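## Task

Pick up the small yellow sponge on the desk and set it down on the counter that stands behind the shelving. The stacked cartons must stay undisturbed. The robot must not topple or finish leaning; either fails the task. The sponge must rest on the counter by itself at the end, not be held there by the robot.

## Robot and tools

Robot: a Hello Robot Stretch 4 in a physics simulation. It has one arm: an omni-wheel base, a lift sliding on a vertical mast, a telescoping arm reaching forward, a wrist with yaw, pitch and roll, and a two-finger gripper. Height about 1.6 m; the base rim lies within 0.23 m of the base origin. Cameras: head_camera, head_left_camera, head_right_camera, wrist_camera. Loose objects may occasionally get a brief nudge from outside.

Frames: the base frame sits on the floor under the base centre, x forward, y left, z up. hand_pose is reported in it (a point between the open fingertips; with wrist joints at zero its axes match the base's), and the printed value may be slightly off. The odometry frame is the base frame as it was at scene start.

execute_actions(actions, cameras): actions is a list holding exactly one action, or empty to just get state and images. An action contains "base", "joints" or both, plus optional "pace" and "contact_limits"; or only {"end_of_arm": "enable_torque"}, which re-powers wrist/gripper motors that shut off. Motions in one action start together.
- base: exactly one key, each an offset from where the base last reported itself. translate_m: straight drive in metres, forward positive, -2 to 2. strafe_m: sideways metres, left positive, -2 to 2. rotate_rad: turn in place, left (counter-clockwise seen from above) positive, -3.2 to 3.2.
- joints: a single object of absolute targets by name (not offsets). lift_m 0 to 1.2 m; arm_m 0 to 0.55 m extension; wrist_yaw_rad -1.134 to 4.276 (0 forward, positive left, 3.14 folded back, arm may interfere above 3.4); wrist_pitch_rad -1.117 to 4.259 (0 level, 1.57 pointing down); wrist_roll_rad -1.117 to 4.259 (0 fingers at equal height, positive clockwise viewed from behind); gripper_m -0.038 to 0.141, the fingertip gap in metres (negative presses fingers together). Done tolerances: lift and arm ±0.004, yaw and roll ±0.02, pitch ±0.05, gripper ±0.004. Joint targets past range are clipped and the result notes it; any other bad value or unknown key rejects the whole call. Omitted joints or base may still be pushing to older targets.
- pace: "slow", "default", "fast", "max". Base speeds 0.1/0.3/0.4/0.6 m/s and 1/2/3/4 rad/s, further capped when lift_m exceeds 0.2 (down to 0.3 m/s and 1 rad/s at 1.2).
- contact_limits: {"arm_m": value} from 0 (gentlest) to 0.75 (hardest), default 0.5.
- cameras: list of names, or "all"/omitted/null for all, [] for none.
Each action is capped at 15 s. If a result reports a stop, later motion calls in the same reply are skipped.

wait(seconds 0 to 10): no new command; returns state and images. zoom_image(camera, region [x0,y0,x1,y1] pixels, at most 504x504) enlarges part of that camera's latest image. read_manual(section) returns only licence text. finished_scene(scene 1 or 2) ends the scene for good after the last command is held and reports success; replying without a tool call ends all remaining scenes.

Result lines: joint_positions; base_status and joint_status per motion: "done", "off_target" (stopped short, may keep pushing), "contact_stop_at_<key>" (hit something; that part may go slack), "limit_stop_at_<name>", "time_out", "torque_fault" (wrist motor went limp; send enable_torque). limit_stop_at_tilt means leaning over 6 degrees: lift, arm and wheels go slack until it leans less. limit_stop_at_own_body means self-collision, often with pitch below -0.2 combined with roll below -0.4 or above 4; move away from the body. on_its_own lists what happened without command; "held at" is the held target. lidar_m: 12 distances in metres in 30-degree sectors, first straight ahead, going counter-clockwise (4th left, 7th behind, 10th right); "-" means nothing seen or closer than 0.25 m; it sees from about 0.15 m up, so tabletops show, and misses glass and thin legs. wrist_depth_mm: 7x7 grid of median depths 100 to 2000 mm from top left. base_odometry comes from wheels only (slip counts as travel); heading -3.142 to 3.142, left positive. If turned_by_wheels and turned_by_imu differ by more than about 0.1 rad, the base hit something or slipped. base_tilt in degrees (forward and right positive), with a fixed bias up to about 1.5. motor_effort in percent, positive toward higher joint values, peak in brackets; wheel positive means turning right; biased and noisy. A load in a level gripper shifts pitch effort.

Gripping: command a gripper_m below the object's width; going lower squeezes harder and pulls it inward, opening pushes it out. Neither the reading nor "done" proves a grasp; at commanded values of 0 or more a firm grip shows as a gripper effort change. Fingertips jammed on a surface are freed by raising the lift. To unfold the wrist at the start, send lift_m 0.4 with wrist_yaw_rad 0.

Avoid: driving or turning with over 1 kg held and arm_m above 0.2, especially fast; steady pushes with the gripper high or at high contact limits (tipping risk); pressing the gripper into things (torque faults); dropping, slamming or hard hits; knocking the cartons. Release the item so it sits on the counter alone, then withdraw before finishing.

Each tool is called after "Request:" in YAML: its name, and indented under it one key for each argument.

## Session

Request:
execute_actions:
  actions: []

Scene clock: 0.00 s.
base_odometry: x=+0.000 y=+0.000 heading=+0.000 (m, m, rad; odometry frame)
turned_by_wheels: +0.000 (rad since the last result)
turned_by_imu: +0.000 (rad since the last result)
base_tilt: forward=+0.4 right=-1.0 (deg)
lidar_m: 1.61 1.09 1.00 1.11 1.33 2.15 2.23 0.81 0.76 0.79 1.00 1.54
base_status: not commanded
joint_positions: lift_m=+0.170 arm_m=+0.001 wrist_yaw_rad=+3.223 wrist_pitch_rad=+0.017 wrist_roll_rad=-0.017 gripper_m=+0.057
joint_status: not commanded
motor_effort: lift_m=+18 arm_m=+0 wrist_yaw_rad=+0 wrist_pitch_rad=-4 wrist_roll_rad=+2 gripper_m=-2 wheel_0=+0 wheel_1=+0 wheel_2=+0 (%)
hand_pose: x=-0.1229 y=+0.0638 z=+0.3436 quat_wxyz=(-0.041, -0.008, -0.009, +0.999) (m; base frame)
wrist_depth_mm: - - 129 - - 1983 1708 / - - 129 - - 1921 1808 / - 108 131 - - - 1808 / 139 134 166 - - - 1808 / 203 1708 - - 1921 1863 1808 / 198 1042 192 1118 946 1098 1060 / 196 750 842 - 809 759 788
pictures: head_camera, head_left_camera, head_right_camera, wrist_camera
Images, in order (width x height): head_camera 420x560, head_left_camera 420x672, head_right_camera 420x672, wrist_camera 616x392.

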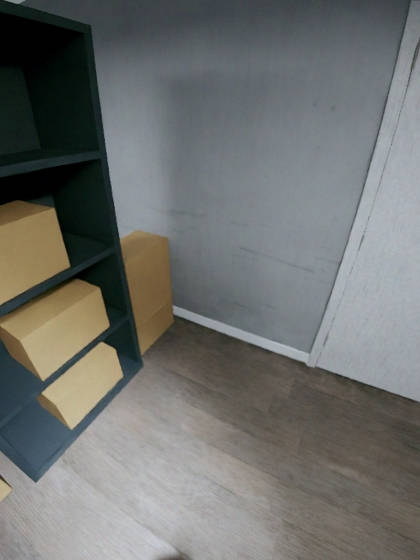

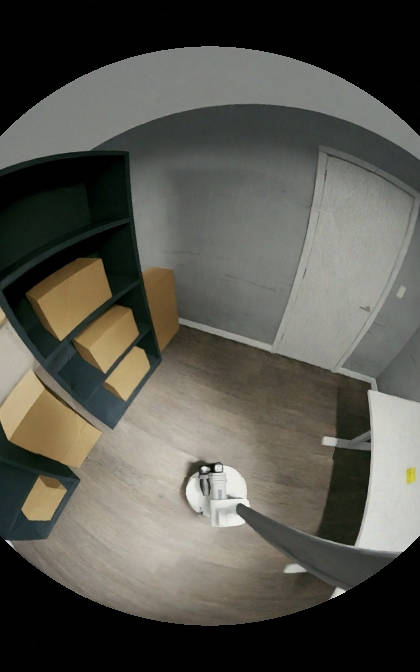

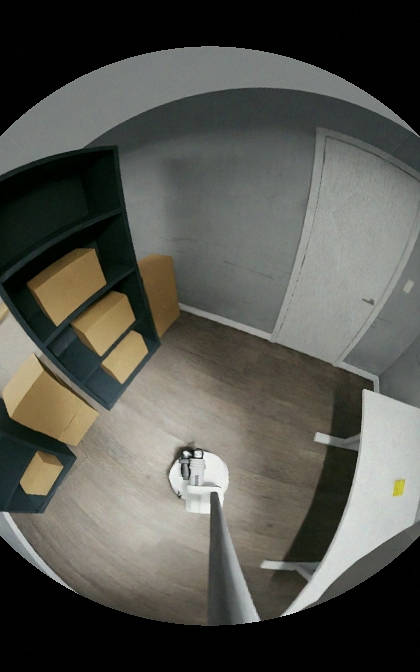

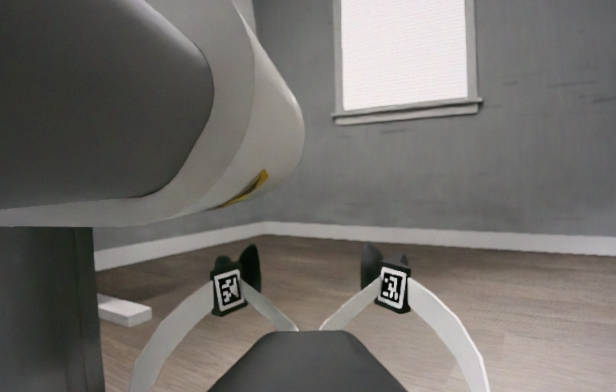

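Request:
execute_actions:
  actions:
    - {"base":{"rotate_rad":-1.95},"joints":{"lift_m":0.85,"wrist_yaw_rad":0,"wrist_pitch_rad":0.6,"gripper_m":0.13},"pace":"fast"}

Scene clock: 4.90 s.
base_odometry: x=+0.000 y=+0.000 heading=-1.950 (m, m, rad; odometry frame)
turned_by_wheels: -1.950 (rad since the last result)
turned_by_imu: -1.920 (rad since the last result)
base_tilt: forward=+0.3 right=-1.0 (deg)
lidar_m: 0.77 0.81 1.61 1.56 1.39 1.06 0.98 1.15 1.51 2.16 2.16 0.81
base_status: done
joint_positions: lift_m=+0.850 arm_m=+0.001 wrist_yaw_rad=+0.000 wrist_pitch_rad=+0.602 wrist_roll_rad=-0.017 gripper_m=+0.130
joint_status: all done
motor_effort: lift_m=+21(25) arm_m=+0(0) wrist_yaw_rad=-1(9) wrist_pitch_rad=-4(3) wrist_roll_rad=+1(2) gripper_m=+1(3) wheel_0=+2(10) wheel_1=+1(10) wheel_2=+1(12) (%)
hand_pose: x=+0.4095 y=-0.0873 z=+0.8646 quat_wxyz=(+0.955, -0.008, +0.296, +0.003) (m; base frame)
wrist_depth_mm: 1255 1255 1229 1229 1205 1160 1182 / 991 946 891 904 904 891 891 / 707 691 676 676 661 661 668 / 1708 1618 1661 1576 1618 1537 1537 / 1464 1397 1464 1430 1430 1308 1397 / 1229 1182 1138 1229 1160 1138 1182 / 1060 1060 1118 - 1060 1025 1025
pictures: head_camera, head_left_camera, head_right_camera, wrist_camera
Images, in order (width x height): head_camera 420x560, head_left_camera 420x672, head_right_camera 420x672, wrist_camera 616x392.

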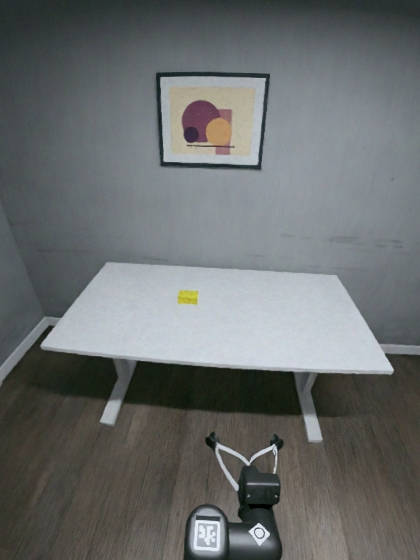

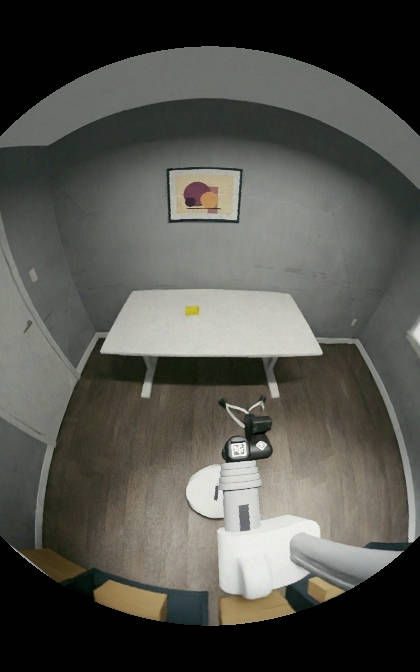

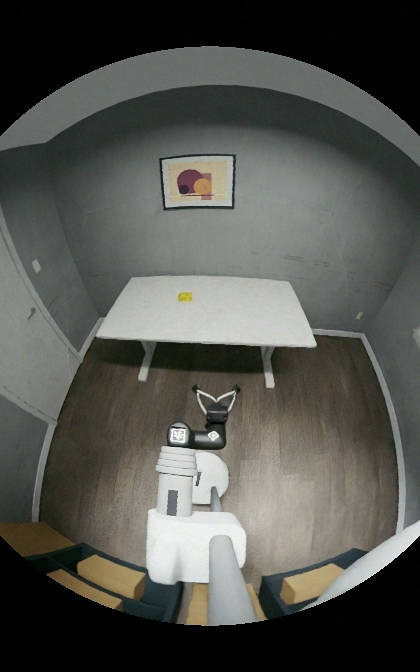

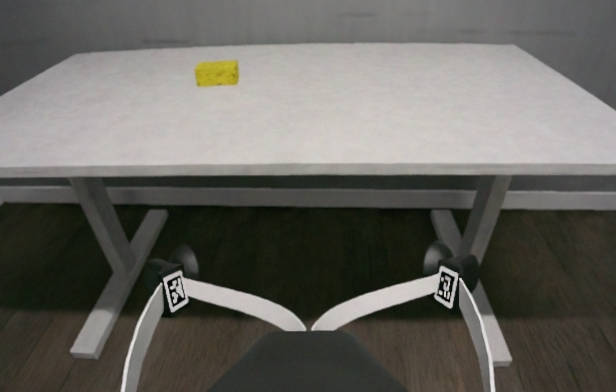

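Request:
execute_actions:
  actions:
    - {"base":{"strafe_m":0.19},"joints":{"arm_m":0.3},"pace":"fast"}
  cameras: []

Request:
execute_actions:
  actions:
    - {"base":{"translate_m":0.3},"joints":{"lift_m":0.82,"gripper_m":0.141},"pace":"fast"}
  cameras: ["head_camera","wrist_camera"]

Scene clock: 11.40 s.
base_odometry: x=+0.177 y=-0.070 heading=-1.950 (m, m, rad; odometry frame)
turned_by_wheels: +0.000 (rad since the last result)
turned_by_imu: -0.002 (rad since the last result)
base_tilt: forward=+0.5 right=-1.0 (deg)
lidar_m: 0.75 0.80 1.40 1.32 1.44 1.02 1.00 1.13 1.49 2.35 1.11 0.80
base_status: done
joint_positions: lift_m=+0.850 arm_m=+0.299 wrist_yaw_rad=+0.000 wrist_pitch_rad=+0.602 wrist_roll_rad=-0.017 gripper_m=+0.130
joint_status: all done
motor_effort: lift_m=+21(21) arm_m=+8(8) wrist_yaw_rad=-1(1) wrist_pitch_rad=-4(4) wrist_roll_rad=+2(2) gripper_m=-3(1) wheel_0=+2(9) wheel_1=-2(11) wheel_2=+0(2) (%)
hand_pose: x=+0.7073 y=-0.0874 z=+0.8647 quat_wxyz=(+0.955, -0.008, +0.296, +0.003) (m; base frame)
wrist_depth_mm: 1008 991 976 960 960 931 917 / 1060 946 904 904 878 866 878 / 707 691 668 640 647 654 647 / 549 544 535 530 525 521 517 / 449 449 445 442 439 433 427 / 404 392 382 389 373 373 377 / 1078 1042 1098 - 1098 1042 1025
pictures: none
No camera images: the call's "cameras" was empty. Leave "cameras" out to get every camera's image.

Scene clock: 13.57 s.
base_odometry: x=+0.066 y=-0.349 heading=-1.949 (m, m, rad; odometry frame)
turned_by_wheels: +0.000 (rad since the last result)
turned_by_imu: +0.000 (rad since the last result)
base_tilt: forward=+0.4 right=-1.0 (deg)
lidar_m: 0.47 0.53 0.70 1.34 1.42 1.33 1.28 1.46 1.99 2.32 0.66 0.49
base_status: done
joint_positions: lift_m=+0.820 arm_m=+0.299 wrist_yaw_rad=+0.000 wrist_pitch_rad=+0.602 wrist_roll_rad=-0.017 gripper_m=+0.141
joint_status: all done
motor_effort: lift_m=+15(19) arm_m=+8(8) wrist_yaw_rad=+0(1) wrist_pitch_rad=-3(4) wrist_roll_rad=+1(2) gripper_m=-1(2) wheel_0=+0(7) wheel_1=+1(6) wheel_2=+1(11) (%)
hand_pose: x=+0.7074 y=-0.0874 z=+0.8351 quat_wxyz=(+0.955, -0.008, +0.296, +0.003) (m; base frame)
wrist_depth_mm: 707 707 691 683 676 668 661 / 768 768 750 741 732 715 699 / 627 627 609 603 597 585 585 / 492 496 469 442 477 473 473 / 404 404 399 399 397 389 387 / 345 330 325 330 322 319 330 / 303 298 307 - 298 293 296
pictures: head_camera, wrist_camera
Images, in order (width x height): head_camera 420x560, wrist_camera 616x392.

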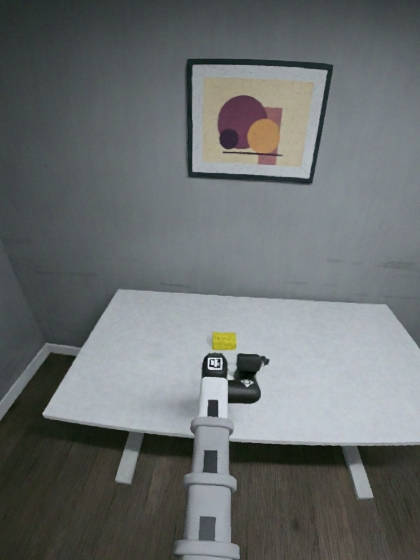

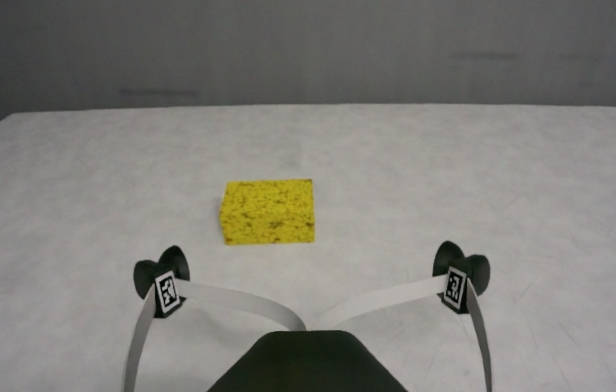

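Request:
execute_actions:
  actions:
    - {"base":{"strafe_m":0.045},"joints":{"arm_m":0.39,"lift_m":0.75}}
  cameras: ["head_camera","wrist_camera"]

Scene clock: 18.37 s.
base_odometry: x=+0.107 y=-0.366 heading=-1.949 (m, m, rad; odometry frame)
turned_by_wheels: +0.000 (rad since the last result)
turned_by_imu: -0.002 (rad since the last result)
base_tilt: forward=+0.4 right=-1.0 (deg)
lidar_m: 0.47 0.50 0.70 1.28 1.38 1.33 1.31 1.43 1.94 2.38 0.68 0.48
base_status: done
joint_positions: lift_m=+0.750 arm_m=+0.389 wrist_yaw_rad=+0.000 wrist_pitch_rad=+0.602 wrist_roll_rad=-0.017 gripper_m=+0.141
joint_status: all done
motor_effort: lift_m=+15(15) arm_m=+8(9) wrist_yaw_rad=+0(0) wrist_pitch_rad=-4(4) wrist_roll_rad=+2(2) gripper_m=+0(1) wheel_0=-1(11) wheel_1=+1(8) wheel_2=+0(0) (%)
hand_pose: x=+0.7973 y=-0.0874 z=+0.7652 quat_wxyz=(+0.955, -0.008, +0.296, +0.003) (m; base frame)
wrist_depth_mm: 621 621 615 603 603 585 585 / 654 654 640 634 627 621 609 / 477 473 462 452 452 449 445 / 377 375 355 290 362 357 355 / 309 307 294 285 294 294 296 / 262 254 246 252 243 240 250 / 229 227 232 - 226 221 220
pictures: head_camera, wrist_camera
Images, in order (width x height): head_camera 420x560, wrist_camera 616x392.

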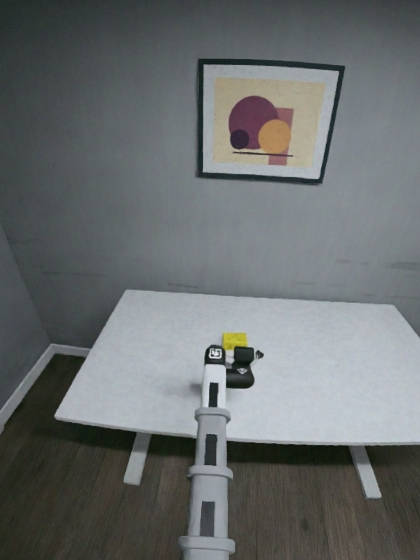

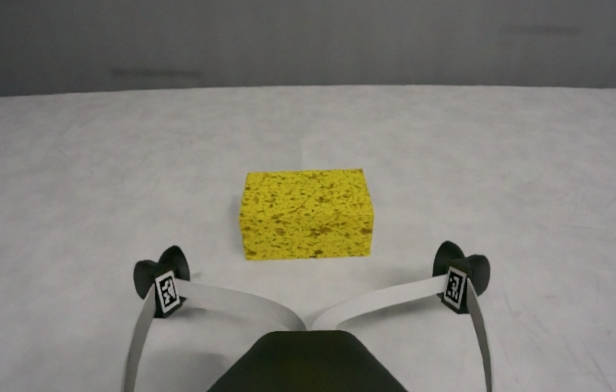

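Request:
execute_actions:
  actions:
    - {"joints":{"arm_m":0.465,"lift_m":0.733}}
  cameras: ["wrist_camera"]

Request:
execute_actions:
  actions:
    - {"joints":{"gripper_m":0.04}}
  cameras: ["wrist_camera"]

Request:
execute_actions:
  actions:
    - {"joints":{"lift_m":0.85}}
  cameras: ["wrist_camera"]

Scene clock: 24.40 s.
base_odometry: x=+0.107 y=-0.366 heading=-1.949 (m, m, rad; odometry frame)
turned_by_wheels: +0.000 (rad since the last result)
turned_by_imu: -0.002 (rad since the last result)
base_tilt: forward=+0.3 right=-1.0 (deg)
lidar_m: 0.46 0.48 0.70 1.28 1.41 1.36 1.30 1.45 1.97 2.40 0.66 0.49
base_status: not commanded
joint_positions: lift_m=+0.733 arm_m=+0.464 wrist_yaw_rad=+0.000 wrist_pitch_rad=+0.602 wrist_roll_rad=-0.017 gripper_m=+0.141
joint_status: all done
motor_effort: lift_m=+15(14) arm_m=+8(8) wrist_yaw_rad=+0(0) wrist_pitch_rad=-4(4) wrist_roll_rad=+1(2) gripper_m=-2(0) wheel_0=-1(1) wheel_1=+1(1) wheel_2=+0(0) (%)
hand_pose: x=+0.8723 y=-0.0874 z=+0.7482 quat_wxyz=(+0.955, -0.008, +0.296, +0.002) (m; base frame)
wrist_depth_mm: 549 539 549 539 530 525 517 / 580 585 569 564 549 549 539 / 445 433 427 424 415 415 413 / 347 343 342 336 332 330 327 / 285 283 233 216 258 272 272 / 240 233 220 203 223 221 231 / 211 208 214 - 208 203 204
pictures: wrist_camera
Images, in order (width x height): wrist_camera 616x392.

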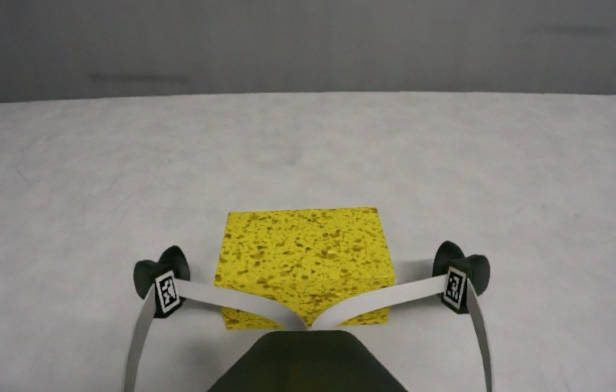

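Scene clock: 26.40 s.
base_odometry: x=+0.107 y=-0.366 heading=-1.949 (m, m, rad; odometry frame)
turned_by_wheels: +0.000 (rad since the last result)
turned_by_imu: -0.001 (rad since the last result)
base_tilt: forward=+0.4 right=-1.0 (deg)
lidar_m: 0.48 0.50 0.69 1.27 1.39 1.34 1.29 1.47 1.95 2.36 0.70 0.49
base_status: not commanded
joint_positions: lift_m=+0.733 arm_m=+0.464 wrist_yaw_rad=+0.000 wrist_pitch_rad=+0.602 wrist_roll_rad=-0.017 gripper_m=+0.041
joint_status: all done
motor_effort: lift_m=+15(15) arm_m=+8(8) wrist_yaw_rad=+0(1) wrist_pitch_rad=-4(3) wrist_roll_rad=+1(2) gripper_m=-25(24) wheel_0=-1(1) wheel_1=+1(1) wheel_2=+0(0) (%)
hand_pose: x=+0.8723 y=-0.0874 z=+0.7482 quat_wxyz=(+0.955, -0.008, +0.296, +0.002) (m; base frame)
wrist_depth_mm: 549 559 544 535 530 525 521 / 591 585 569 559 559 544 544 / 442 436 424 418 418 413 413 / 345 342 340 338 332 329 329 / 283 283 212 203 209 272 271 / 240 226 185 193 186 220 231 / 209 208 211 - 206 204 203
pictures: wrist_camera
Images, in order (width x height): wrist_camera 616x392.

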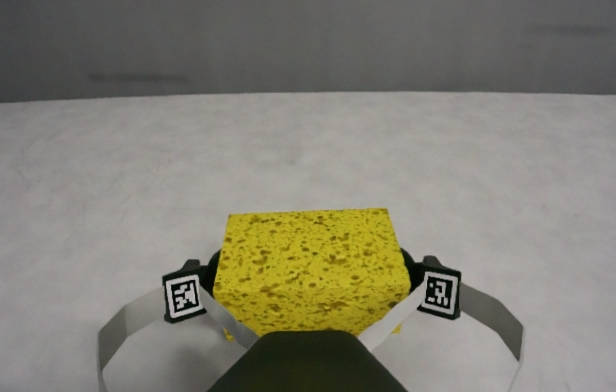

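Scene clock: 27.93 s.
base_odometry: x=+0.107 y=-0.366 heading=-1.949 (m, m, rad; odometry frame)
turned_by_wheels: +0.000 (rad since the last result)
turned_by_imu: -0.001 (rad since the last result)
base_tilt: forward=+0.4 right=-0.9 (deg)
lidar_m: 0.46 0.48 0.69 1.30 1.40 1.35 1.26 1.46 1.98 2.37 0.68 0.49
base_status: not commanded
joint_positions: lift_m=+0.850 arm_m=+0.464 wrist_yaw_rad=+0.000 wrist_pitch_rad=+0.602 wrist_roll_rad=-0.017 gripper_m=+0.041
joint_status: all done
motor_effort: lift_m=+22(23) arm_m=+8(8) wrist_yaw_rad=+0(0) wrist_pitch_rad=-4(4) wrist_roll_rad=+2(2) gripper_m=-26(24) wheel_0=-1(1) wheel_1=+1(1) wheel_2=+0(0) (%)
hand_pose: x=+0.8723 y=-0.0874 z=+0.8646 quat_wxyz=(+0.955, -0.008, +0.296, +0.002) (m; base frame)
wrist_depth_mm: 554 549 544 530 535 525 521 / 597 597 597 585 574 564 554 / 676 654 640 627 621 615 603 / 544 539 530 525 525 521 512 / 445 452 212 204 208 433 427 / 379 357 186 193 186 345 364 / 332 327 336 - 324 322 324
pictures: wrist_camera
Images, in order (width x height): wrist_camera 616x392.

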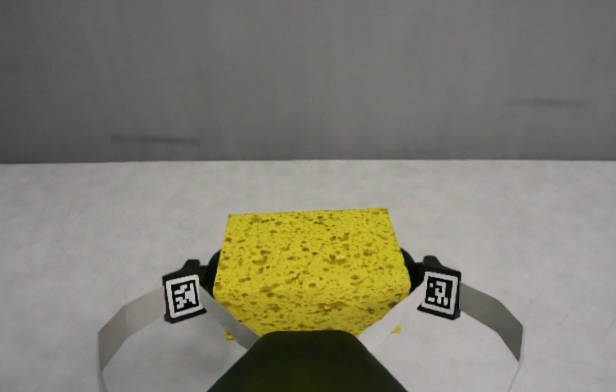

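Request:
execute_actions:
  actions:
    - {"base":{"rotate_rad":-3.18},"joints":{"arm_m":0,"lift_m":1.05}}

Scene clock: 32.43 s.
base_odometry: x=+0.107 y=-0.366 heading=+1.154 (m, m, rad; odometry frame)
turned_by_wheels: -3.180 (rad since the last result)
turned_by_imu: -3.129 (rad since the last result)
base_tilt: forward=+0.3 right=-1.0 (deg)
lidar_m: 1.28 1.44 1.85 2.40 0.73 0.54 0.48 0.52 0.66 1.29 1.38 1.34
base_status: done
joint_positions: lift_m=+1.050 arm_m=+0.002 wrist_yaw_rad=+0.000 wrist_pitch_rad=+0.602 wrist_roll_rad=-0.017 gripper_m=+0.041
joint_status: all done
motor_effort: lift_m=+22(22) arm_m=-8(10) wrist_yaw_rad=+1(1) wrist_pitch_rad=-3(4) wrist_roll_rad=+2(2) gripper_m=-23(26) wheel_0=+2(8) wheel_1=-1(9) wheel_2=+2(9) (%)
hand_pose: x=+0.4108 y=-0.0875 z=+1.0646 quat_wxyz=(+0.955, -0.008, +0.296, +0.002) (m; base frame)
wrist_depth_mm: 1229 - 1042 976 960 1025 1708 / 1205 1281 1308 1430 1229 1205 1205 / 1255 1255 1336 1336 1205 1229 1229 / 1366 1366 1366 1255 1336 1397 1397 / 1499 1576 212 204 208 1537 1537 / 1499 1366 185 192 186 1336 1397 / 1281 1308 1308 - 1255 1255 1229
pictures: head_camera, head_left_camera, head_right_camera, wrist_camera
Images, in order (width x height): head_camera 420x560, head_left_camera 420x672, head_right_camera 420x672, wrist_camera 616x392.

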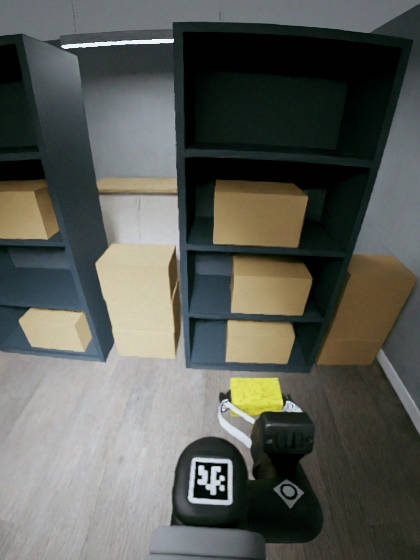

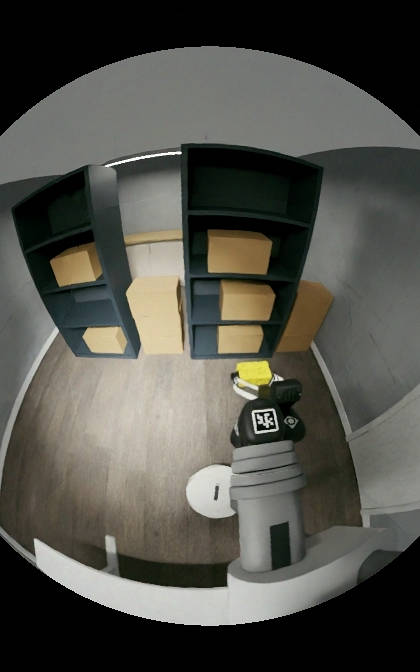

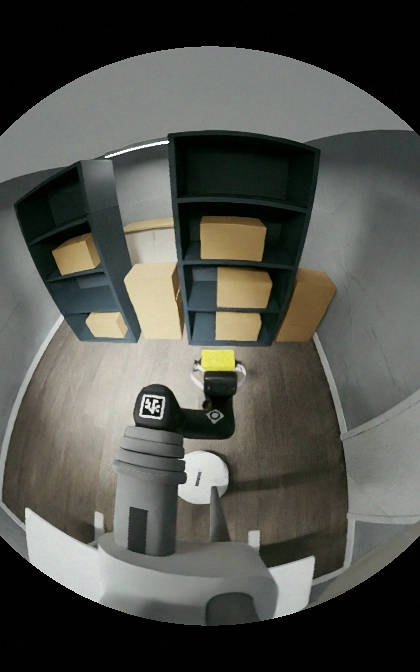

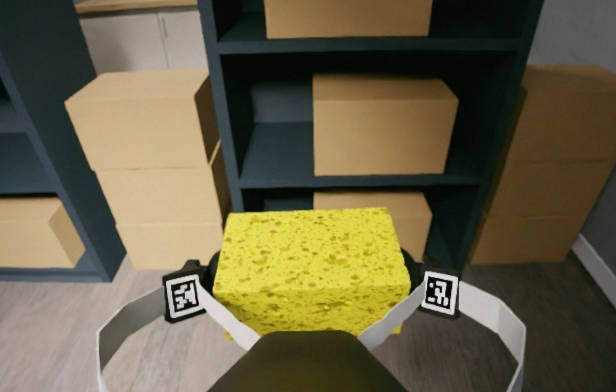

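Request:
execute_actions:
  actions:
    - {"base":{"rotate_rad":-0.06}}
  cameras: []

Request:
execute_actions:
  actions:
    - {"base":{"strafe_m":1.9},"pace":"fast"}

Scene clock: 37.43 s.
base_odometry: x=+0.107 y=-0.366 heading=+1.095 (m, m, rad; odometry frame)
turned_by_wheels: -0.059 (rad since the last result)
turned_by_imu: -0.060 (rad since the last result)
base_tilt: forward=+0.4 right=-1.0 (deg)
lidar_m: 1.27 1.37 1.75 2.42 0.76 0.53 0.48 0.50 0.64 1.27 1.36 1.37
base_status: done
joint_positions: lift_m=+1.050 arm_m=+0.002 wrist_yaw_rad=+0.000 wrist_pitch_rad=+0.602 wrist_roll_rad=-0.017 gripper_m=+0.041
joint_status: not commanded
motor_effort: lift_m=+22(22) arm_m=-8(8) wrist_yaw_rad=+0(0) wrist_pitch_rad=-4(3) wrist_roll_rad=+2(1) gripper_m=-26(26) wheel_0=+2(4) wheel_1=+2(4) wheel_2=+3(5) (%)
hand_pose: x=+0.4108 y=-0.0875 z=+1.0646 quat_wxyz=(+0.955, -0.008, +0.296, +0.002) (m; base frame)
wrist_depth_mm: - - 991 1008 1008 1078 1537 / 1281 1281 1464 1308 1255 1205 1255 / 1205 1205 1366 1255 1205 1281 1255 / 1366 1366 1336 1281 1464 1430 1499 / 1464 1537 211 203 208 1618 1576 / 1499 1366 186 193 186 1336 1430 / 1281 1255 1308 - 1281 1255 1255
pictures: none
No camera images: the call's "cameras" was empty. Leave "cameras" out to get every camera's image.

Scene clock: 44.27 s.
base_odometry: x=-1.581 y=+0.505 heading=+1.095 (m, m, rad; odometry frame)
turned_by_wheels: +0.000 (rad since the last result)
turned_by_imu: -0.005 (rad since the last result)
base_tilt: forward=+0.4 right=-0.9 (deg)
lidar_m: 1.18 0.84 0.55 0.46 0.49 0.67 1.41 1.46 1.14 1.92 1.89 1.25
base_status: done
joint_positions: lift_m=+1.050 arm_m=+0.002 wrist_yaw_rad=+0.000 wrist_pitch_rad=+0.602 wrist_roll_rad=-0.017 gripper_m=+0.041
joint_status: not commanded
motor_effort: lift_m=+21(22) arm_m=-8(8) wrist_yaw_rad=+0(1) wrist_pitch_rad=-3(4) wrist_roll_rad=+2(2) gripper_m=-26(27) wheel_0=+1(8) wheel_1=-2(10) wheel_2=+1(1) (%)
hand_pose: x=+0.4108 y=-0.0875 z=+1.0646 quat_wxyz=(+0.955, -0.008, +0.296, +0.002) (m; base frame)
wrist_depth_mm: 960 1430 - 1229 976 917 917 / 960 1464 - 1397 1397 1430 1205 / 946 1430 - - 1464 1464 1229 / 917 1397 - 1708 1255 1281 1255 / 917 1366 213 203 209 1366 1464 / 931 1078 185 191 186 1366 1397 / 891 1255 1281 - 1255 1255 1229
pictures: head_camera, head_left_camera, head_right_camera, wrist_camera
Images, in order (width x height): head_camera 420x560, head_left_camera 420x672, head_right_camera 420x672, wrist_camera 616x392.

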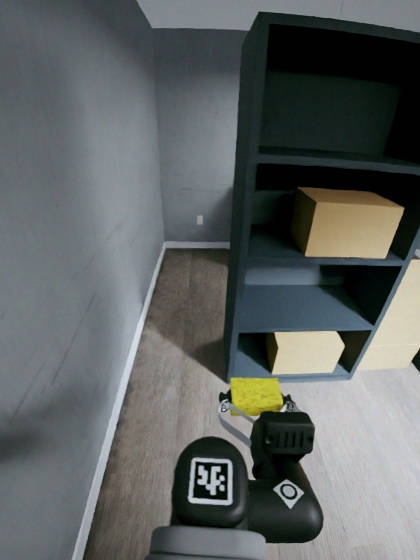

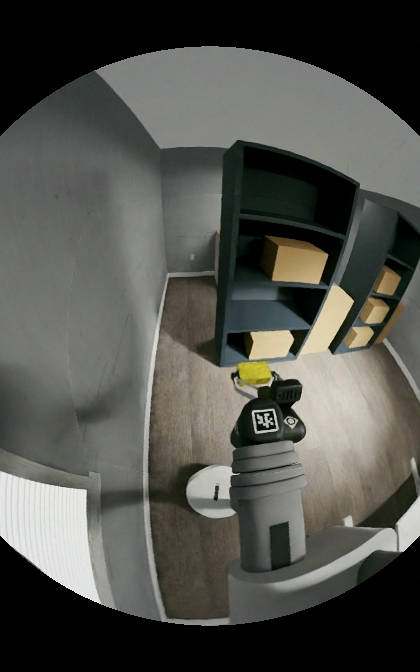

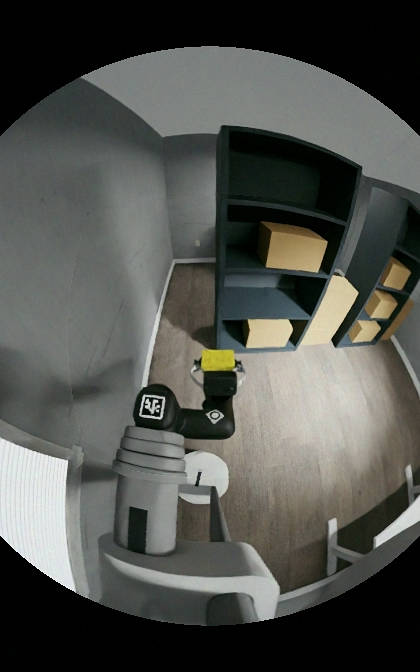

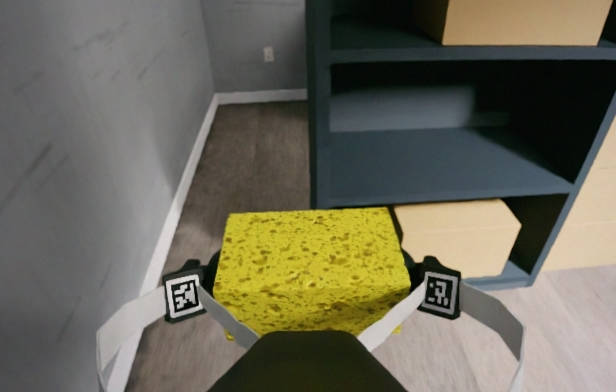

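Request:
execute_actions:
  actions:
    - {"base":{"translate_m":0.6},"pace":"fast"}
  cameras: []

Request:
execute_actions:
  actions:
    - {"base":{"strafe_m":0.2}}

Scene clock: 51.63 s.
base_odometry: x=-1.306 y=+1.039 heading=+1.095 (m, m, rad; odometry frame)
turned_by_wheels: +0.000 (rad since the last result)
turned_by_imu: -0.001 (rad since the last result)
base_tilt: forward=+0.4 right=-1.1 (deg)
lidar_m: 0.58 0.86 0.60 0.54 0.58 0.72 1.80 1.55 1.68 3.18 0.89 0.62
base_status: done
joint_positions: lift_m=+1.050 arm_m=+0.002 wrist_yaw_rad=+0.000 wrist_pitch_rad=+0.602 wrist_roll_rad=-0.017 gripper_m=+0.041
joint_status: not commanded
motor_effort: lift_m=+22(22) arm_m=-8(8) wrist_yaw_rad=+0(0) wrist_pitch_rad=-4(4) wrist_roll_rad=+2(1) gripper_m=-25(28) wheel_0=+0(5) wheel_1=-1(5) wheel_2=+2(8) (%)
hand_pose: x=+0.4108 y=-0.0875 z=+1.0646 quat_wxyz=(+0.955, -0.008, +0.296, +0.002) (m; base frame)
wrist_depth_mm: 1008 1537 - 477 723 715 466 / 1042 1537 - 564 691 615 473 / 1008 1499 - 683 512 517 473 / 976 1499 - 421 430 436 445 / 991 1464 212 204 208 946 931 / 960 1160 186 192 186 778 809 / 960 1255 1255 - 715 715 723
pictures: none
No camera images: the call's "cameras" was empty. Leave "cameras" out to get every camera's image.

Scene clock: 53.57 s.
base_odometry: x=-1.484 y=+1.130 heading=+1.095 (m, m, rad; odometry frame)
turned_by_wheels: +0.000 (rad since the last result)
turned_by_imu: -0.001 (rad since the last result)
base_tilt: forward=+0.3 right=-0.9 (deg)
lidar_m: 1.06 0.55 0.39 0.34 0.37 0.47 1.13 1.72 1.70 3.36 0.85 0.65
base_status: done
joint_positions: lift_m=+1.050 arm_m=+0.002 wrist_yaw_rad=+0.000 wrist_pitch_rad=+0.602 wrist_roll_rad=-0.017 gripper_m=+0.041
joint_status: not commanded
motor_effort: lift_m=+21(21) arm_m=-8(8) wrist_yaw_rad=+0(0) wrist_pitch_rad=-3(4) wrist_roll_rad=+2(2) gripper_m=-27(26) wheel_0=+0(8) wheel_1=+0(9) wheel_2=+1(1) (%)
hand_pose: x=+0.4108 y=-0.0875 z=+1.0646 quat_wxyz=(+0.955, -0.008, +0.296, +0.002) (m; base frame)
wrist_depth_mm: 723 1098 - - 1708 413 310 / 715 1078 - - 798 424 338 / 715 1078 - - 820 433 473 / 691 1042 - - 759 439 421 / 699 1042 212 204 209 488 946 / 676 809 186 192 186 500 820 / 668 960 1281 - 707 699 715
pictures: head_camera, head_left_camera, head_right_camera, wrist_camera
Images, in order (width x height): head_camera 420x560, head_left_camera 420x672, head_right_camera 420x672, wrist_camera 616x392.

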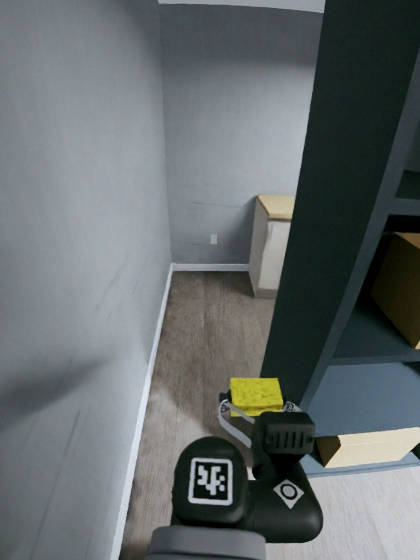

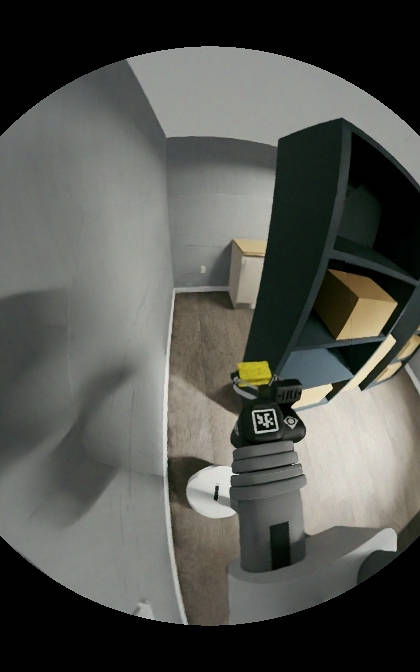

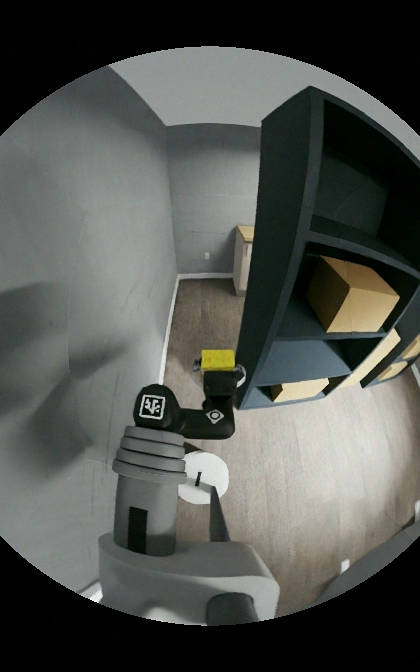

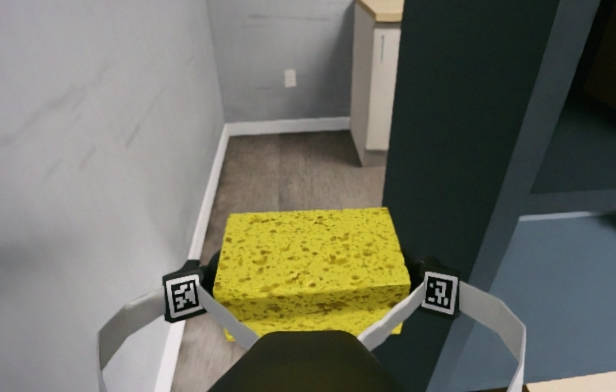

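Request:
execute_actions:
  actions:
    - {"base":{"rotate_rad":0.04}}
  cameras: []

Request:
execute_actions:
  actions:
    - {"base":{"translate_m":1.4},"pace":"fast"}
  cameras: []

Request:
execute_actions:
  actions:
    - {"base":{"rotate_rad":-0.6},"joints":{"arm_m":0.2}}

Scene clock: 59.30 s.
base_odometry: x=-1.484 y=+1.130 heading=+1.134 (m, m, rad; odometry frame)
turned_by_wheels: +0.040 (rad since the last result)
turned_by_imu: +0.037 (rad since the last result)
base_tilt: forward=+0.4 right=-1.0 (deg)
lidar_m: 1.65 0.58 0.37 0.35 0.37 0.53 1.26 1.67 1.75 2.46 0.83 0.65
base_status: done
joint_positions: lift_m=+1.050 arm_m=+0.002 wrist_yaw_rad=+0.000 wrist_pitch_rad=+0.602 wrist_roll_rad=-0.017 gripper_m=+0.041
joint_status: not commanded
motor_effort: lift_m=+22(22) arm_m=-8(8) wrist_yaw_rad=+1(0) wrist_pitch_rad=-5(4) wrist_roll_rad=+2(2) gripper_m=-27(25) wheel_0=-1(6) wheel_1=-1(5) wheel_2=-2(2) (%)
hand_pose: x=+0.4108 y=-0.0875 z=+1.0646 quat_wxyz=(+0.955, -0.008, +0.296, +0.002) (m; base frame)
wrist_depth_mm: 654 976 - - 1756 466 338 / 661 976 - - 1921 480 334 / 668 960 - - - 477 357 / 640 960 1708 - 866 488 402 / 647 946 212 203 208 492 946 / 640 768 185 193 186 480 798 / 634 931 1281 - 778 634 715
pictures: none
No camera images: the call's "cameras" was empty. Leave "cameras" out to get every camera's image.

Scene clock: 64.83 s.
base_odometry: x=-0.892 y=+2.399 heading=+1.135 (m, m, rad; odometry frame)
turned_by_wheels: +0.000 (rad since the last result)
turned_by_imu: +0.001 (rad since the last result)
base_tilt: forward=+0.5 right=-1.0 (deg)
lidar_m: 1.31 0.58 0.42 0.39 0.41 0.56 1.45 0.48 0.52 1.69 1.04 0.86
base_status: done
joint_positions: lift_m=+1.050 arm_m=+0.002 wrist_yaw_rad=+0.000 wrist_pitch_rad=+0.602 wrist_roll_rad=-0.017 gripper_m=+0.041
joint_status: not commanded
motor_effort: lift_m=+21(21) arm_m=-8(8) wrist_yaw_rad=+0(0) wrist_pitch_rad=-4(3) wrist_roll_rad=+1(2) gripper_m=-24(25) wheel_0=-1(5) wheel_1=+2(5) wheel_2=+3(13) (%)
hand_pose: x=+0.4108 y=-0.0875 z=+1.0646 quat_wxyz=(+0.955, -0.008, +0.296, +0.002) (m; base frame)
wrist_depth_mm: 715 960 976 991 991 991 991 / 707 1008 1060 1078 1060 946 904 / 699 1042 1205 1182 1182 831 668 / 683 1042 1308 1255 1308 831 621 / 699 1008 211 204 209 831 676 / 691 820 186 193 186 732 778 / 676 976 1281 - 1229 931 931
pictures: none
No camera images: the call's "cameras" was empty. Leave "cameras" out to get every camera's image.

Scene clock: 66.53 s.
base_odometry: x=-0.892 y=+2.399 heading=+0.535 (m, m, rad; odometry frame)
turned_by_wheels: -0.599 (rad since the last result)
turned_by_imu: -0.590 (rad since the last result)
base_tilt: forward=+0.4 right=-1.0 (deg)
lidar_m: 0.86 1.31 0.66 0.44 0.37 0.41 0.52 1.17 0.49 0.50 1.10 1.12
base_status: done
joint_positions: lift_m=+1.050 arm_m=+0.199 wrist_yaw_rad=+0.000 wrist_pitch_rad=+0.602 wrist_roll_rad=-0.017 gripper_m=+0.041
joint_status: all done
motor_effort: lift_m=+21(21) arm_m=+8(9) wrist_yaw_rad=+0(1) wrist_pitch_rad=-4(4) wrist_roll_rad=+1(2) gripper_m=-26(26) wheel_0=+1(6) wheel_1=+3(7) wheel_2=+3(7) (%)
hand_pose: x=+0.6073 y=-0.0874 z=+1.0646 quat_wxyz=(+0.955, -0.008, +0.296, +0.002) (m; base frame)
wrist_depth_mm: 759 854 991 1138 1281 1336 1308 / 820 891 931 917 904 904 1042 / 878 960 691 691 723 904 1255 / 917 1042 621 591 768 1078 1756 / 976 1138 211 204 208 1336 1661 / 1078 1138 185 191 186 1366 1430 / 1160 1255 1281 - 1255 1255 1229
pictures: head_camera, head_left_camera, head_right_camera, wrist_camera
Images, in order (width x height): head_camera 420x560, head_left_camera 420x672, head_right_camera 420x672, wrist_camera 616x392.

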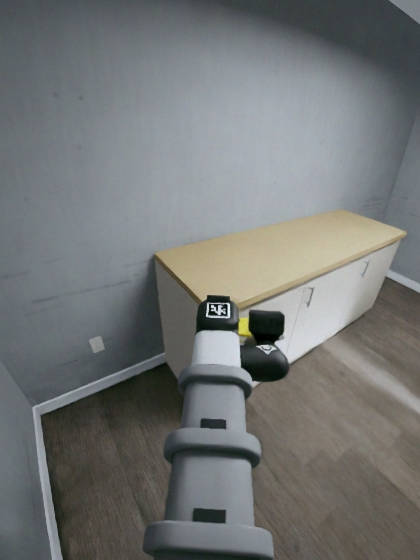

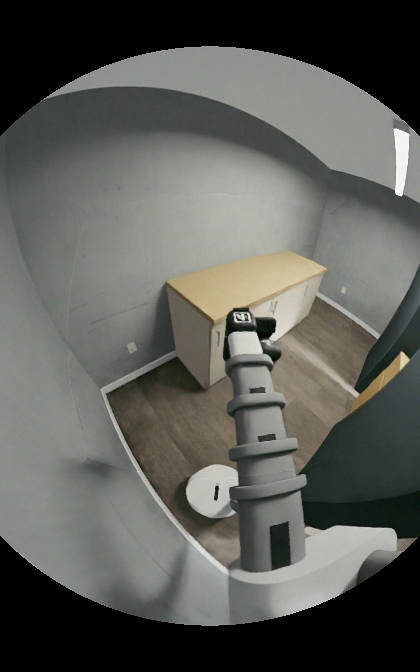

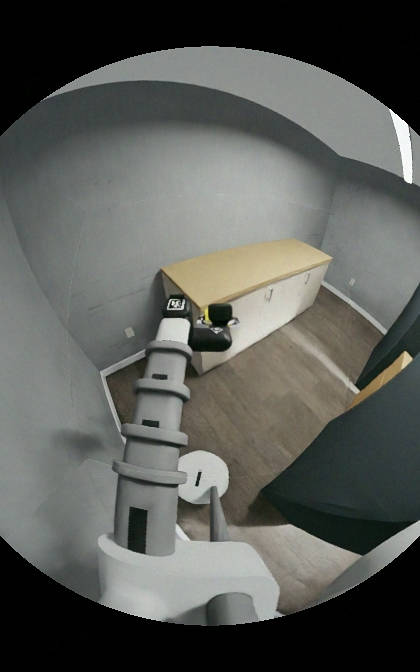

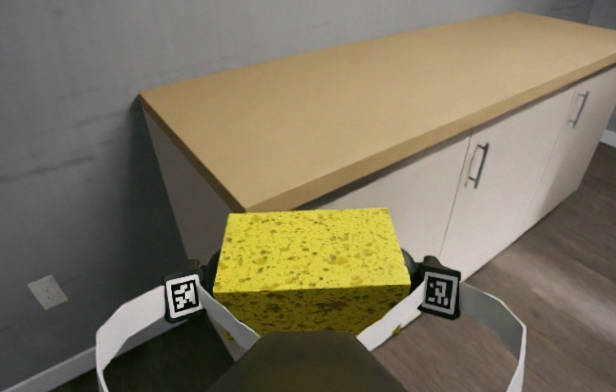

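Request:
execute_actions:
  actions:
    - {"base":{"translate_m":0.3},"joints":{"arm_m":0.48,"lift_m":0.98}}
  cameras: ["wrist_camera","head_camera"]

Scene clock: 71.47 s.
base_odometry: x=-0.634 y=+2.552 heading=+0.535 (m, m, rad; odometry frame)
turned_by_wheels: +0.000 (rad since the last result)
turned_by_imu: -0.001 (rad since the last result)
base_tilt: forward=+0.4 right=-1.0 (deg)
lidar_m: 0.55 0.91 0.95 0.63 0.57 0.55 0.74 1.66 0.64 0.82 1.79 0.77
base_status: done
joint_positions: lift_m=+0.980 arm_m=+0.479 wrist_yaw_rad=+0.000 wrist_pitch_rad=+0.602 wrist_roll_rad=-0.017 gripper_m=+0.041
joint_status: all done
motor_effort: lift_m=+15(21) arm_m=+8(8) wrist_yaw_rad=+0(0) wrist_pitch_rad=-4(5) wrist_roll_rad=+2(2) gripper_m=-26(23) wheel_0=+2(5) wheel_1=+0(6) wheel_2=+1(10) (%)
hand_pose: x=+0.8873 y=-0.0874 z=+0.9951 quat_wxyz=(+0.955, -0.008, +0.296, +0.003) (m; base frame)
wrist_depth_mm: 410 455 525 609 715 891 1025 / 433 488 569 647 707 715 723 / 469 512 544 539 530 530 521 / 445 442 436 430 427 418 421 / 364 364 211 203 208 349 347 / 307 290 186 193 186 283 297 / 268 266 270 - 264 262 260
pictures: head_camera, wrist_camera
Images, in order (width x height): head_camera 420x560, wrist_camera 616x392.

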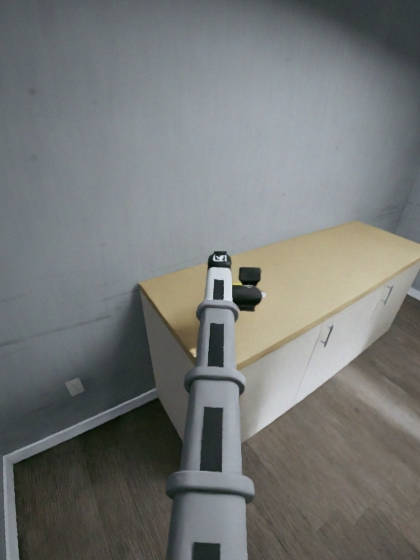

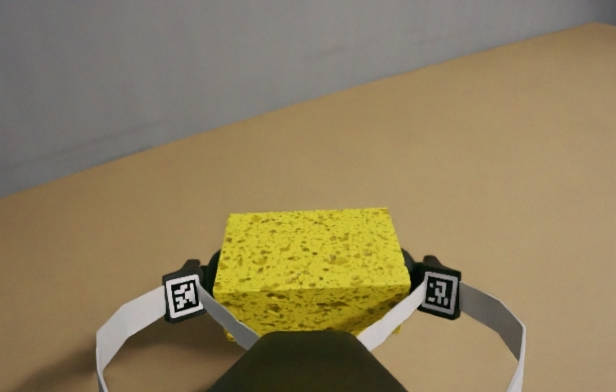

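Lower 0.057.

Request:
execute_actions:
  actions:
    - {"joints":{"lift_m":0.923}}
  cameras: []

Request:
execute_actions:
  actions:
    - {"joints":{"gripper_m":0.135}}
  cameras: []

Request:
execute_actions:
  actions:
    - {"joints":{"arm_m":0.3,"lift_m":1.0},"pace":"fast"}
  cameras: ["wrist_camera"]

Scene clock: 77.93 s.
base_odometry: x=-0.634 y=+2.552 heading=+0.535 (m, m, rad; odometry frame)
turned_by_wheels: +0.000 (rad since the last result)
turned_by_imu: -0.002 (rad since the last result)
base_tilt: forward=+0.3 right=-1.0 (deg)
lidar_m: 0.59 0.90 0.92 0.62 0.57 0.58 0.74 0.83 0.60 0.79 1.76 0.76
base_status: not commanded
joint_positions: lift_m=+0.923 arm_m=+0.479 wrist_yaw_rad=+0.000 wrist_pitch_rad=+0.602 wrist_roll_rad=-0.017 gripper_m=+0.041
joint_status: all done
motor_effort: lift_m=+15(15) arm_m=+8(8) wrist_yaw_rad=-1(1) wrist_pitch_rad=-4(4) wrist_roll_rad=+1(2) gripper_m=-24(25) wheel_0=+2(2) wheel_1=+0(0) wheel_2=+1(1) (%)
hand_pose: x=+0.8873 y=-0.0874 z=+0.9382 quat_wxyz=(+0.955, -0.008, +0.296, +0.003) (m; base frame)
wrist_depth_mm: 410 459 525 597 707 798 831 / 433 492 539 564 559 549 554 / 439 433 424 421 415 410 410 / 345 343 338 334 332 327 325 / 285 282 212 203 207 273 270 / 241 227 185 192 186 220 230 / 211 208 211 - 206 204 203
pictures: none
No camera images: the call's "cameras" was empty. Leave "cameras" out to get every camera's image.

Scene clock: 79.83 s.
base_odometry: x=-0.634 y=+2.552 heading=+0.535 (m, m, rad; odometry frame)
turned_by_wheels: +0.000 (rad since the last result)
turned_by_imu: -0.001 (rad since the last result)
base_tilt: forward=+0.5 right=-0.9 (deg)
lidar_m: 0.55 0.91 0.92 0.61 0.56 0.58 0.74 0.80 0.60 0.82 1.76 0.75
base_status: not commanded
joint_positions: lift_m=+0.923 arm_m=+0.479 wrist_yaw_rad=+0.000 wrist_pitch_rad=+0.602 wrist_roll_rad=-0.017 gripper_m=+0.135
joint_status: all done
motor_effort: lift_m=+15(15) arm_m=+8(8) wrist_yaw_rad=+0(0) wrist_pitch_rad=-4(4) wrist_roll_rad=+2(1) gripper_m=+2(25) wheel_0=+2(2) wheel_1=+0(0) wheel_2=+1(1) (%)
hand_pose: x=+0.8873 y=-0.0874 z=+0.9382 quat_wxyz=(+0.955, -0.008, +0.296, +0.003) (m; base frame)
wrist_depth_mm: 413 459 525 603 715 788 831 / 433 492 539 564 559 559 559 / 439 436 427 421 415 410 413 / 343 342 342 334 330 329 327 / 283 282 234 217 230 272 271 / 240 233 220 204 222 225 231 / 210 208 213 - 207 204 204
pictures: none
No camera images: the call's "cameras" was empty. Leave "cameras" out to get every camera's image.

Scene clock: 81.20 s.
base_odometry: x=-0.634 y=+2.552 heading=+0.535 (m, m, rad; odometry frame)
turned_by_wheels: +0.000 (rad since the last result)
turned_by_imu: -0.001 (rad since the last result)
base_tilt: forward=+0.3 right=-0.9 (deg)
lidar_m: 0.55 0.91 0.94 0.60 0.52 0.56 0.76 1.67 0.61 0.83 1.81 0.75
base_status: not commanded
joint_positions: lift_m=+1.000 arm_m=+0.301 wrist_yaw_rad=+0.000 wrist_pitch_rad=+0.602 wrist_roll_rad=-0.017 gripper_m=+0.135
joint_status: all done
motor_effort: lift_m=+22(23) arm_m=-8(8) wrist_yaw_rad=+0(1) wrist_pitch_rad=-4(4) wrist_roll_rad=+2(2) gripper_m=+0(1) wheel_0=+2(2) wheel_1=+0(0) wheel_2=+1(1) (%)
hand_pose: x=+0.7100 y=-0.0874 z=+1.0146 quat_wxyz=(+0.955, -0.008, +0.296, +0.002) (m; base frame)
wrist_depth_mm: 517 585 676 778 904 1060 1182 / 554 621 691 768 768 768 768 / 574 603 585 580 574 574 569 / 521 469 469 404 459 452 452 / 421 392 392 384 384 377 402 / 683 319 312 320 312 322 891 / 768 287 297 - 290 504 1182
pictures: wrist_camera
Images, in order (width x height): wrist_camera 616x392.

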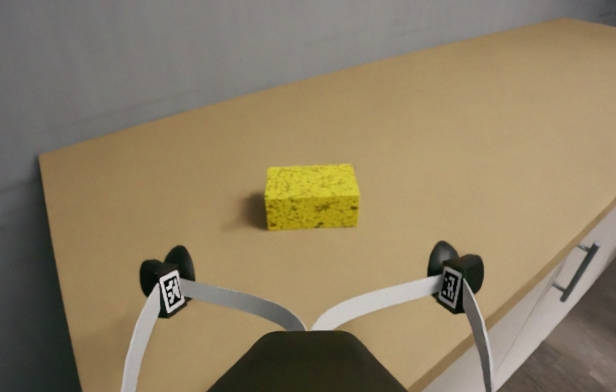

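Request:
finished_scene:
  scene: 1

The scene is finished: the task was done.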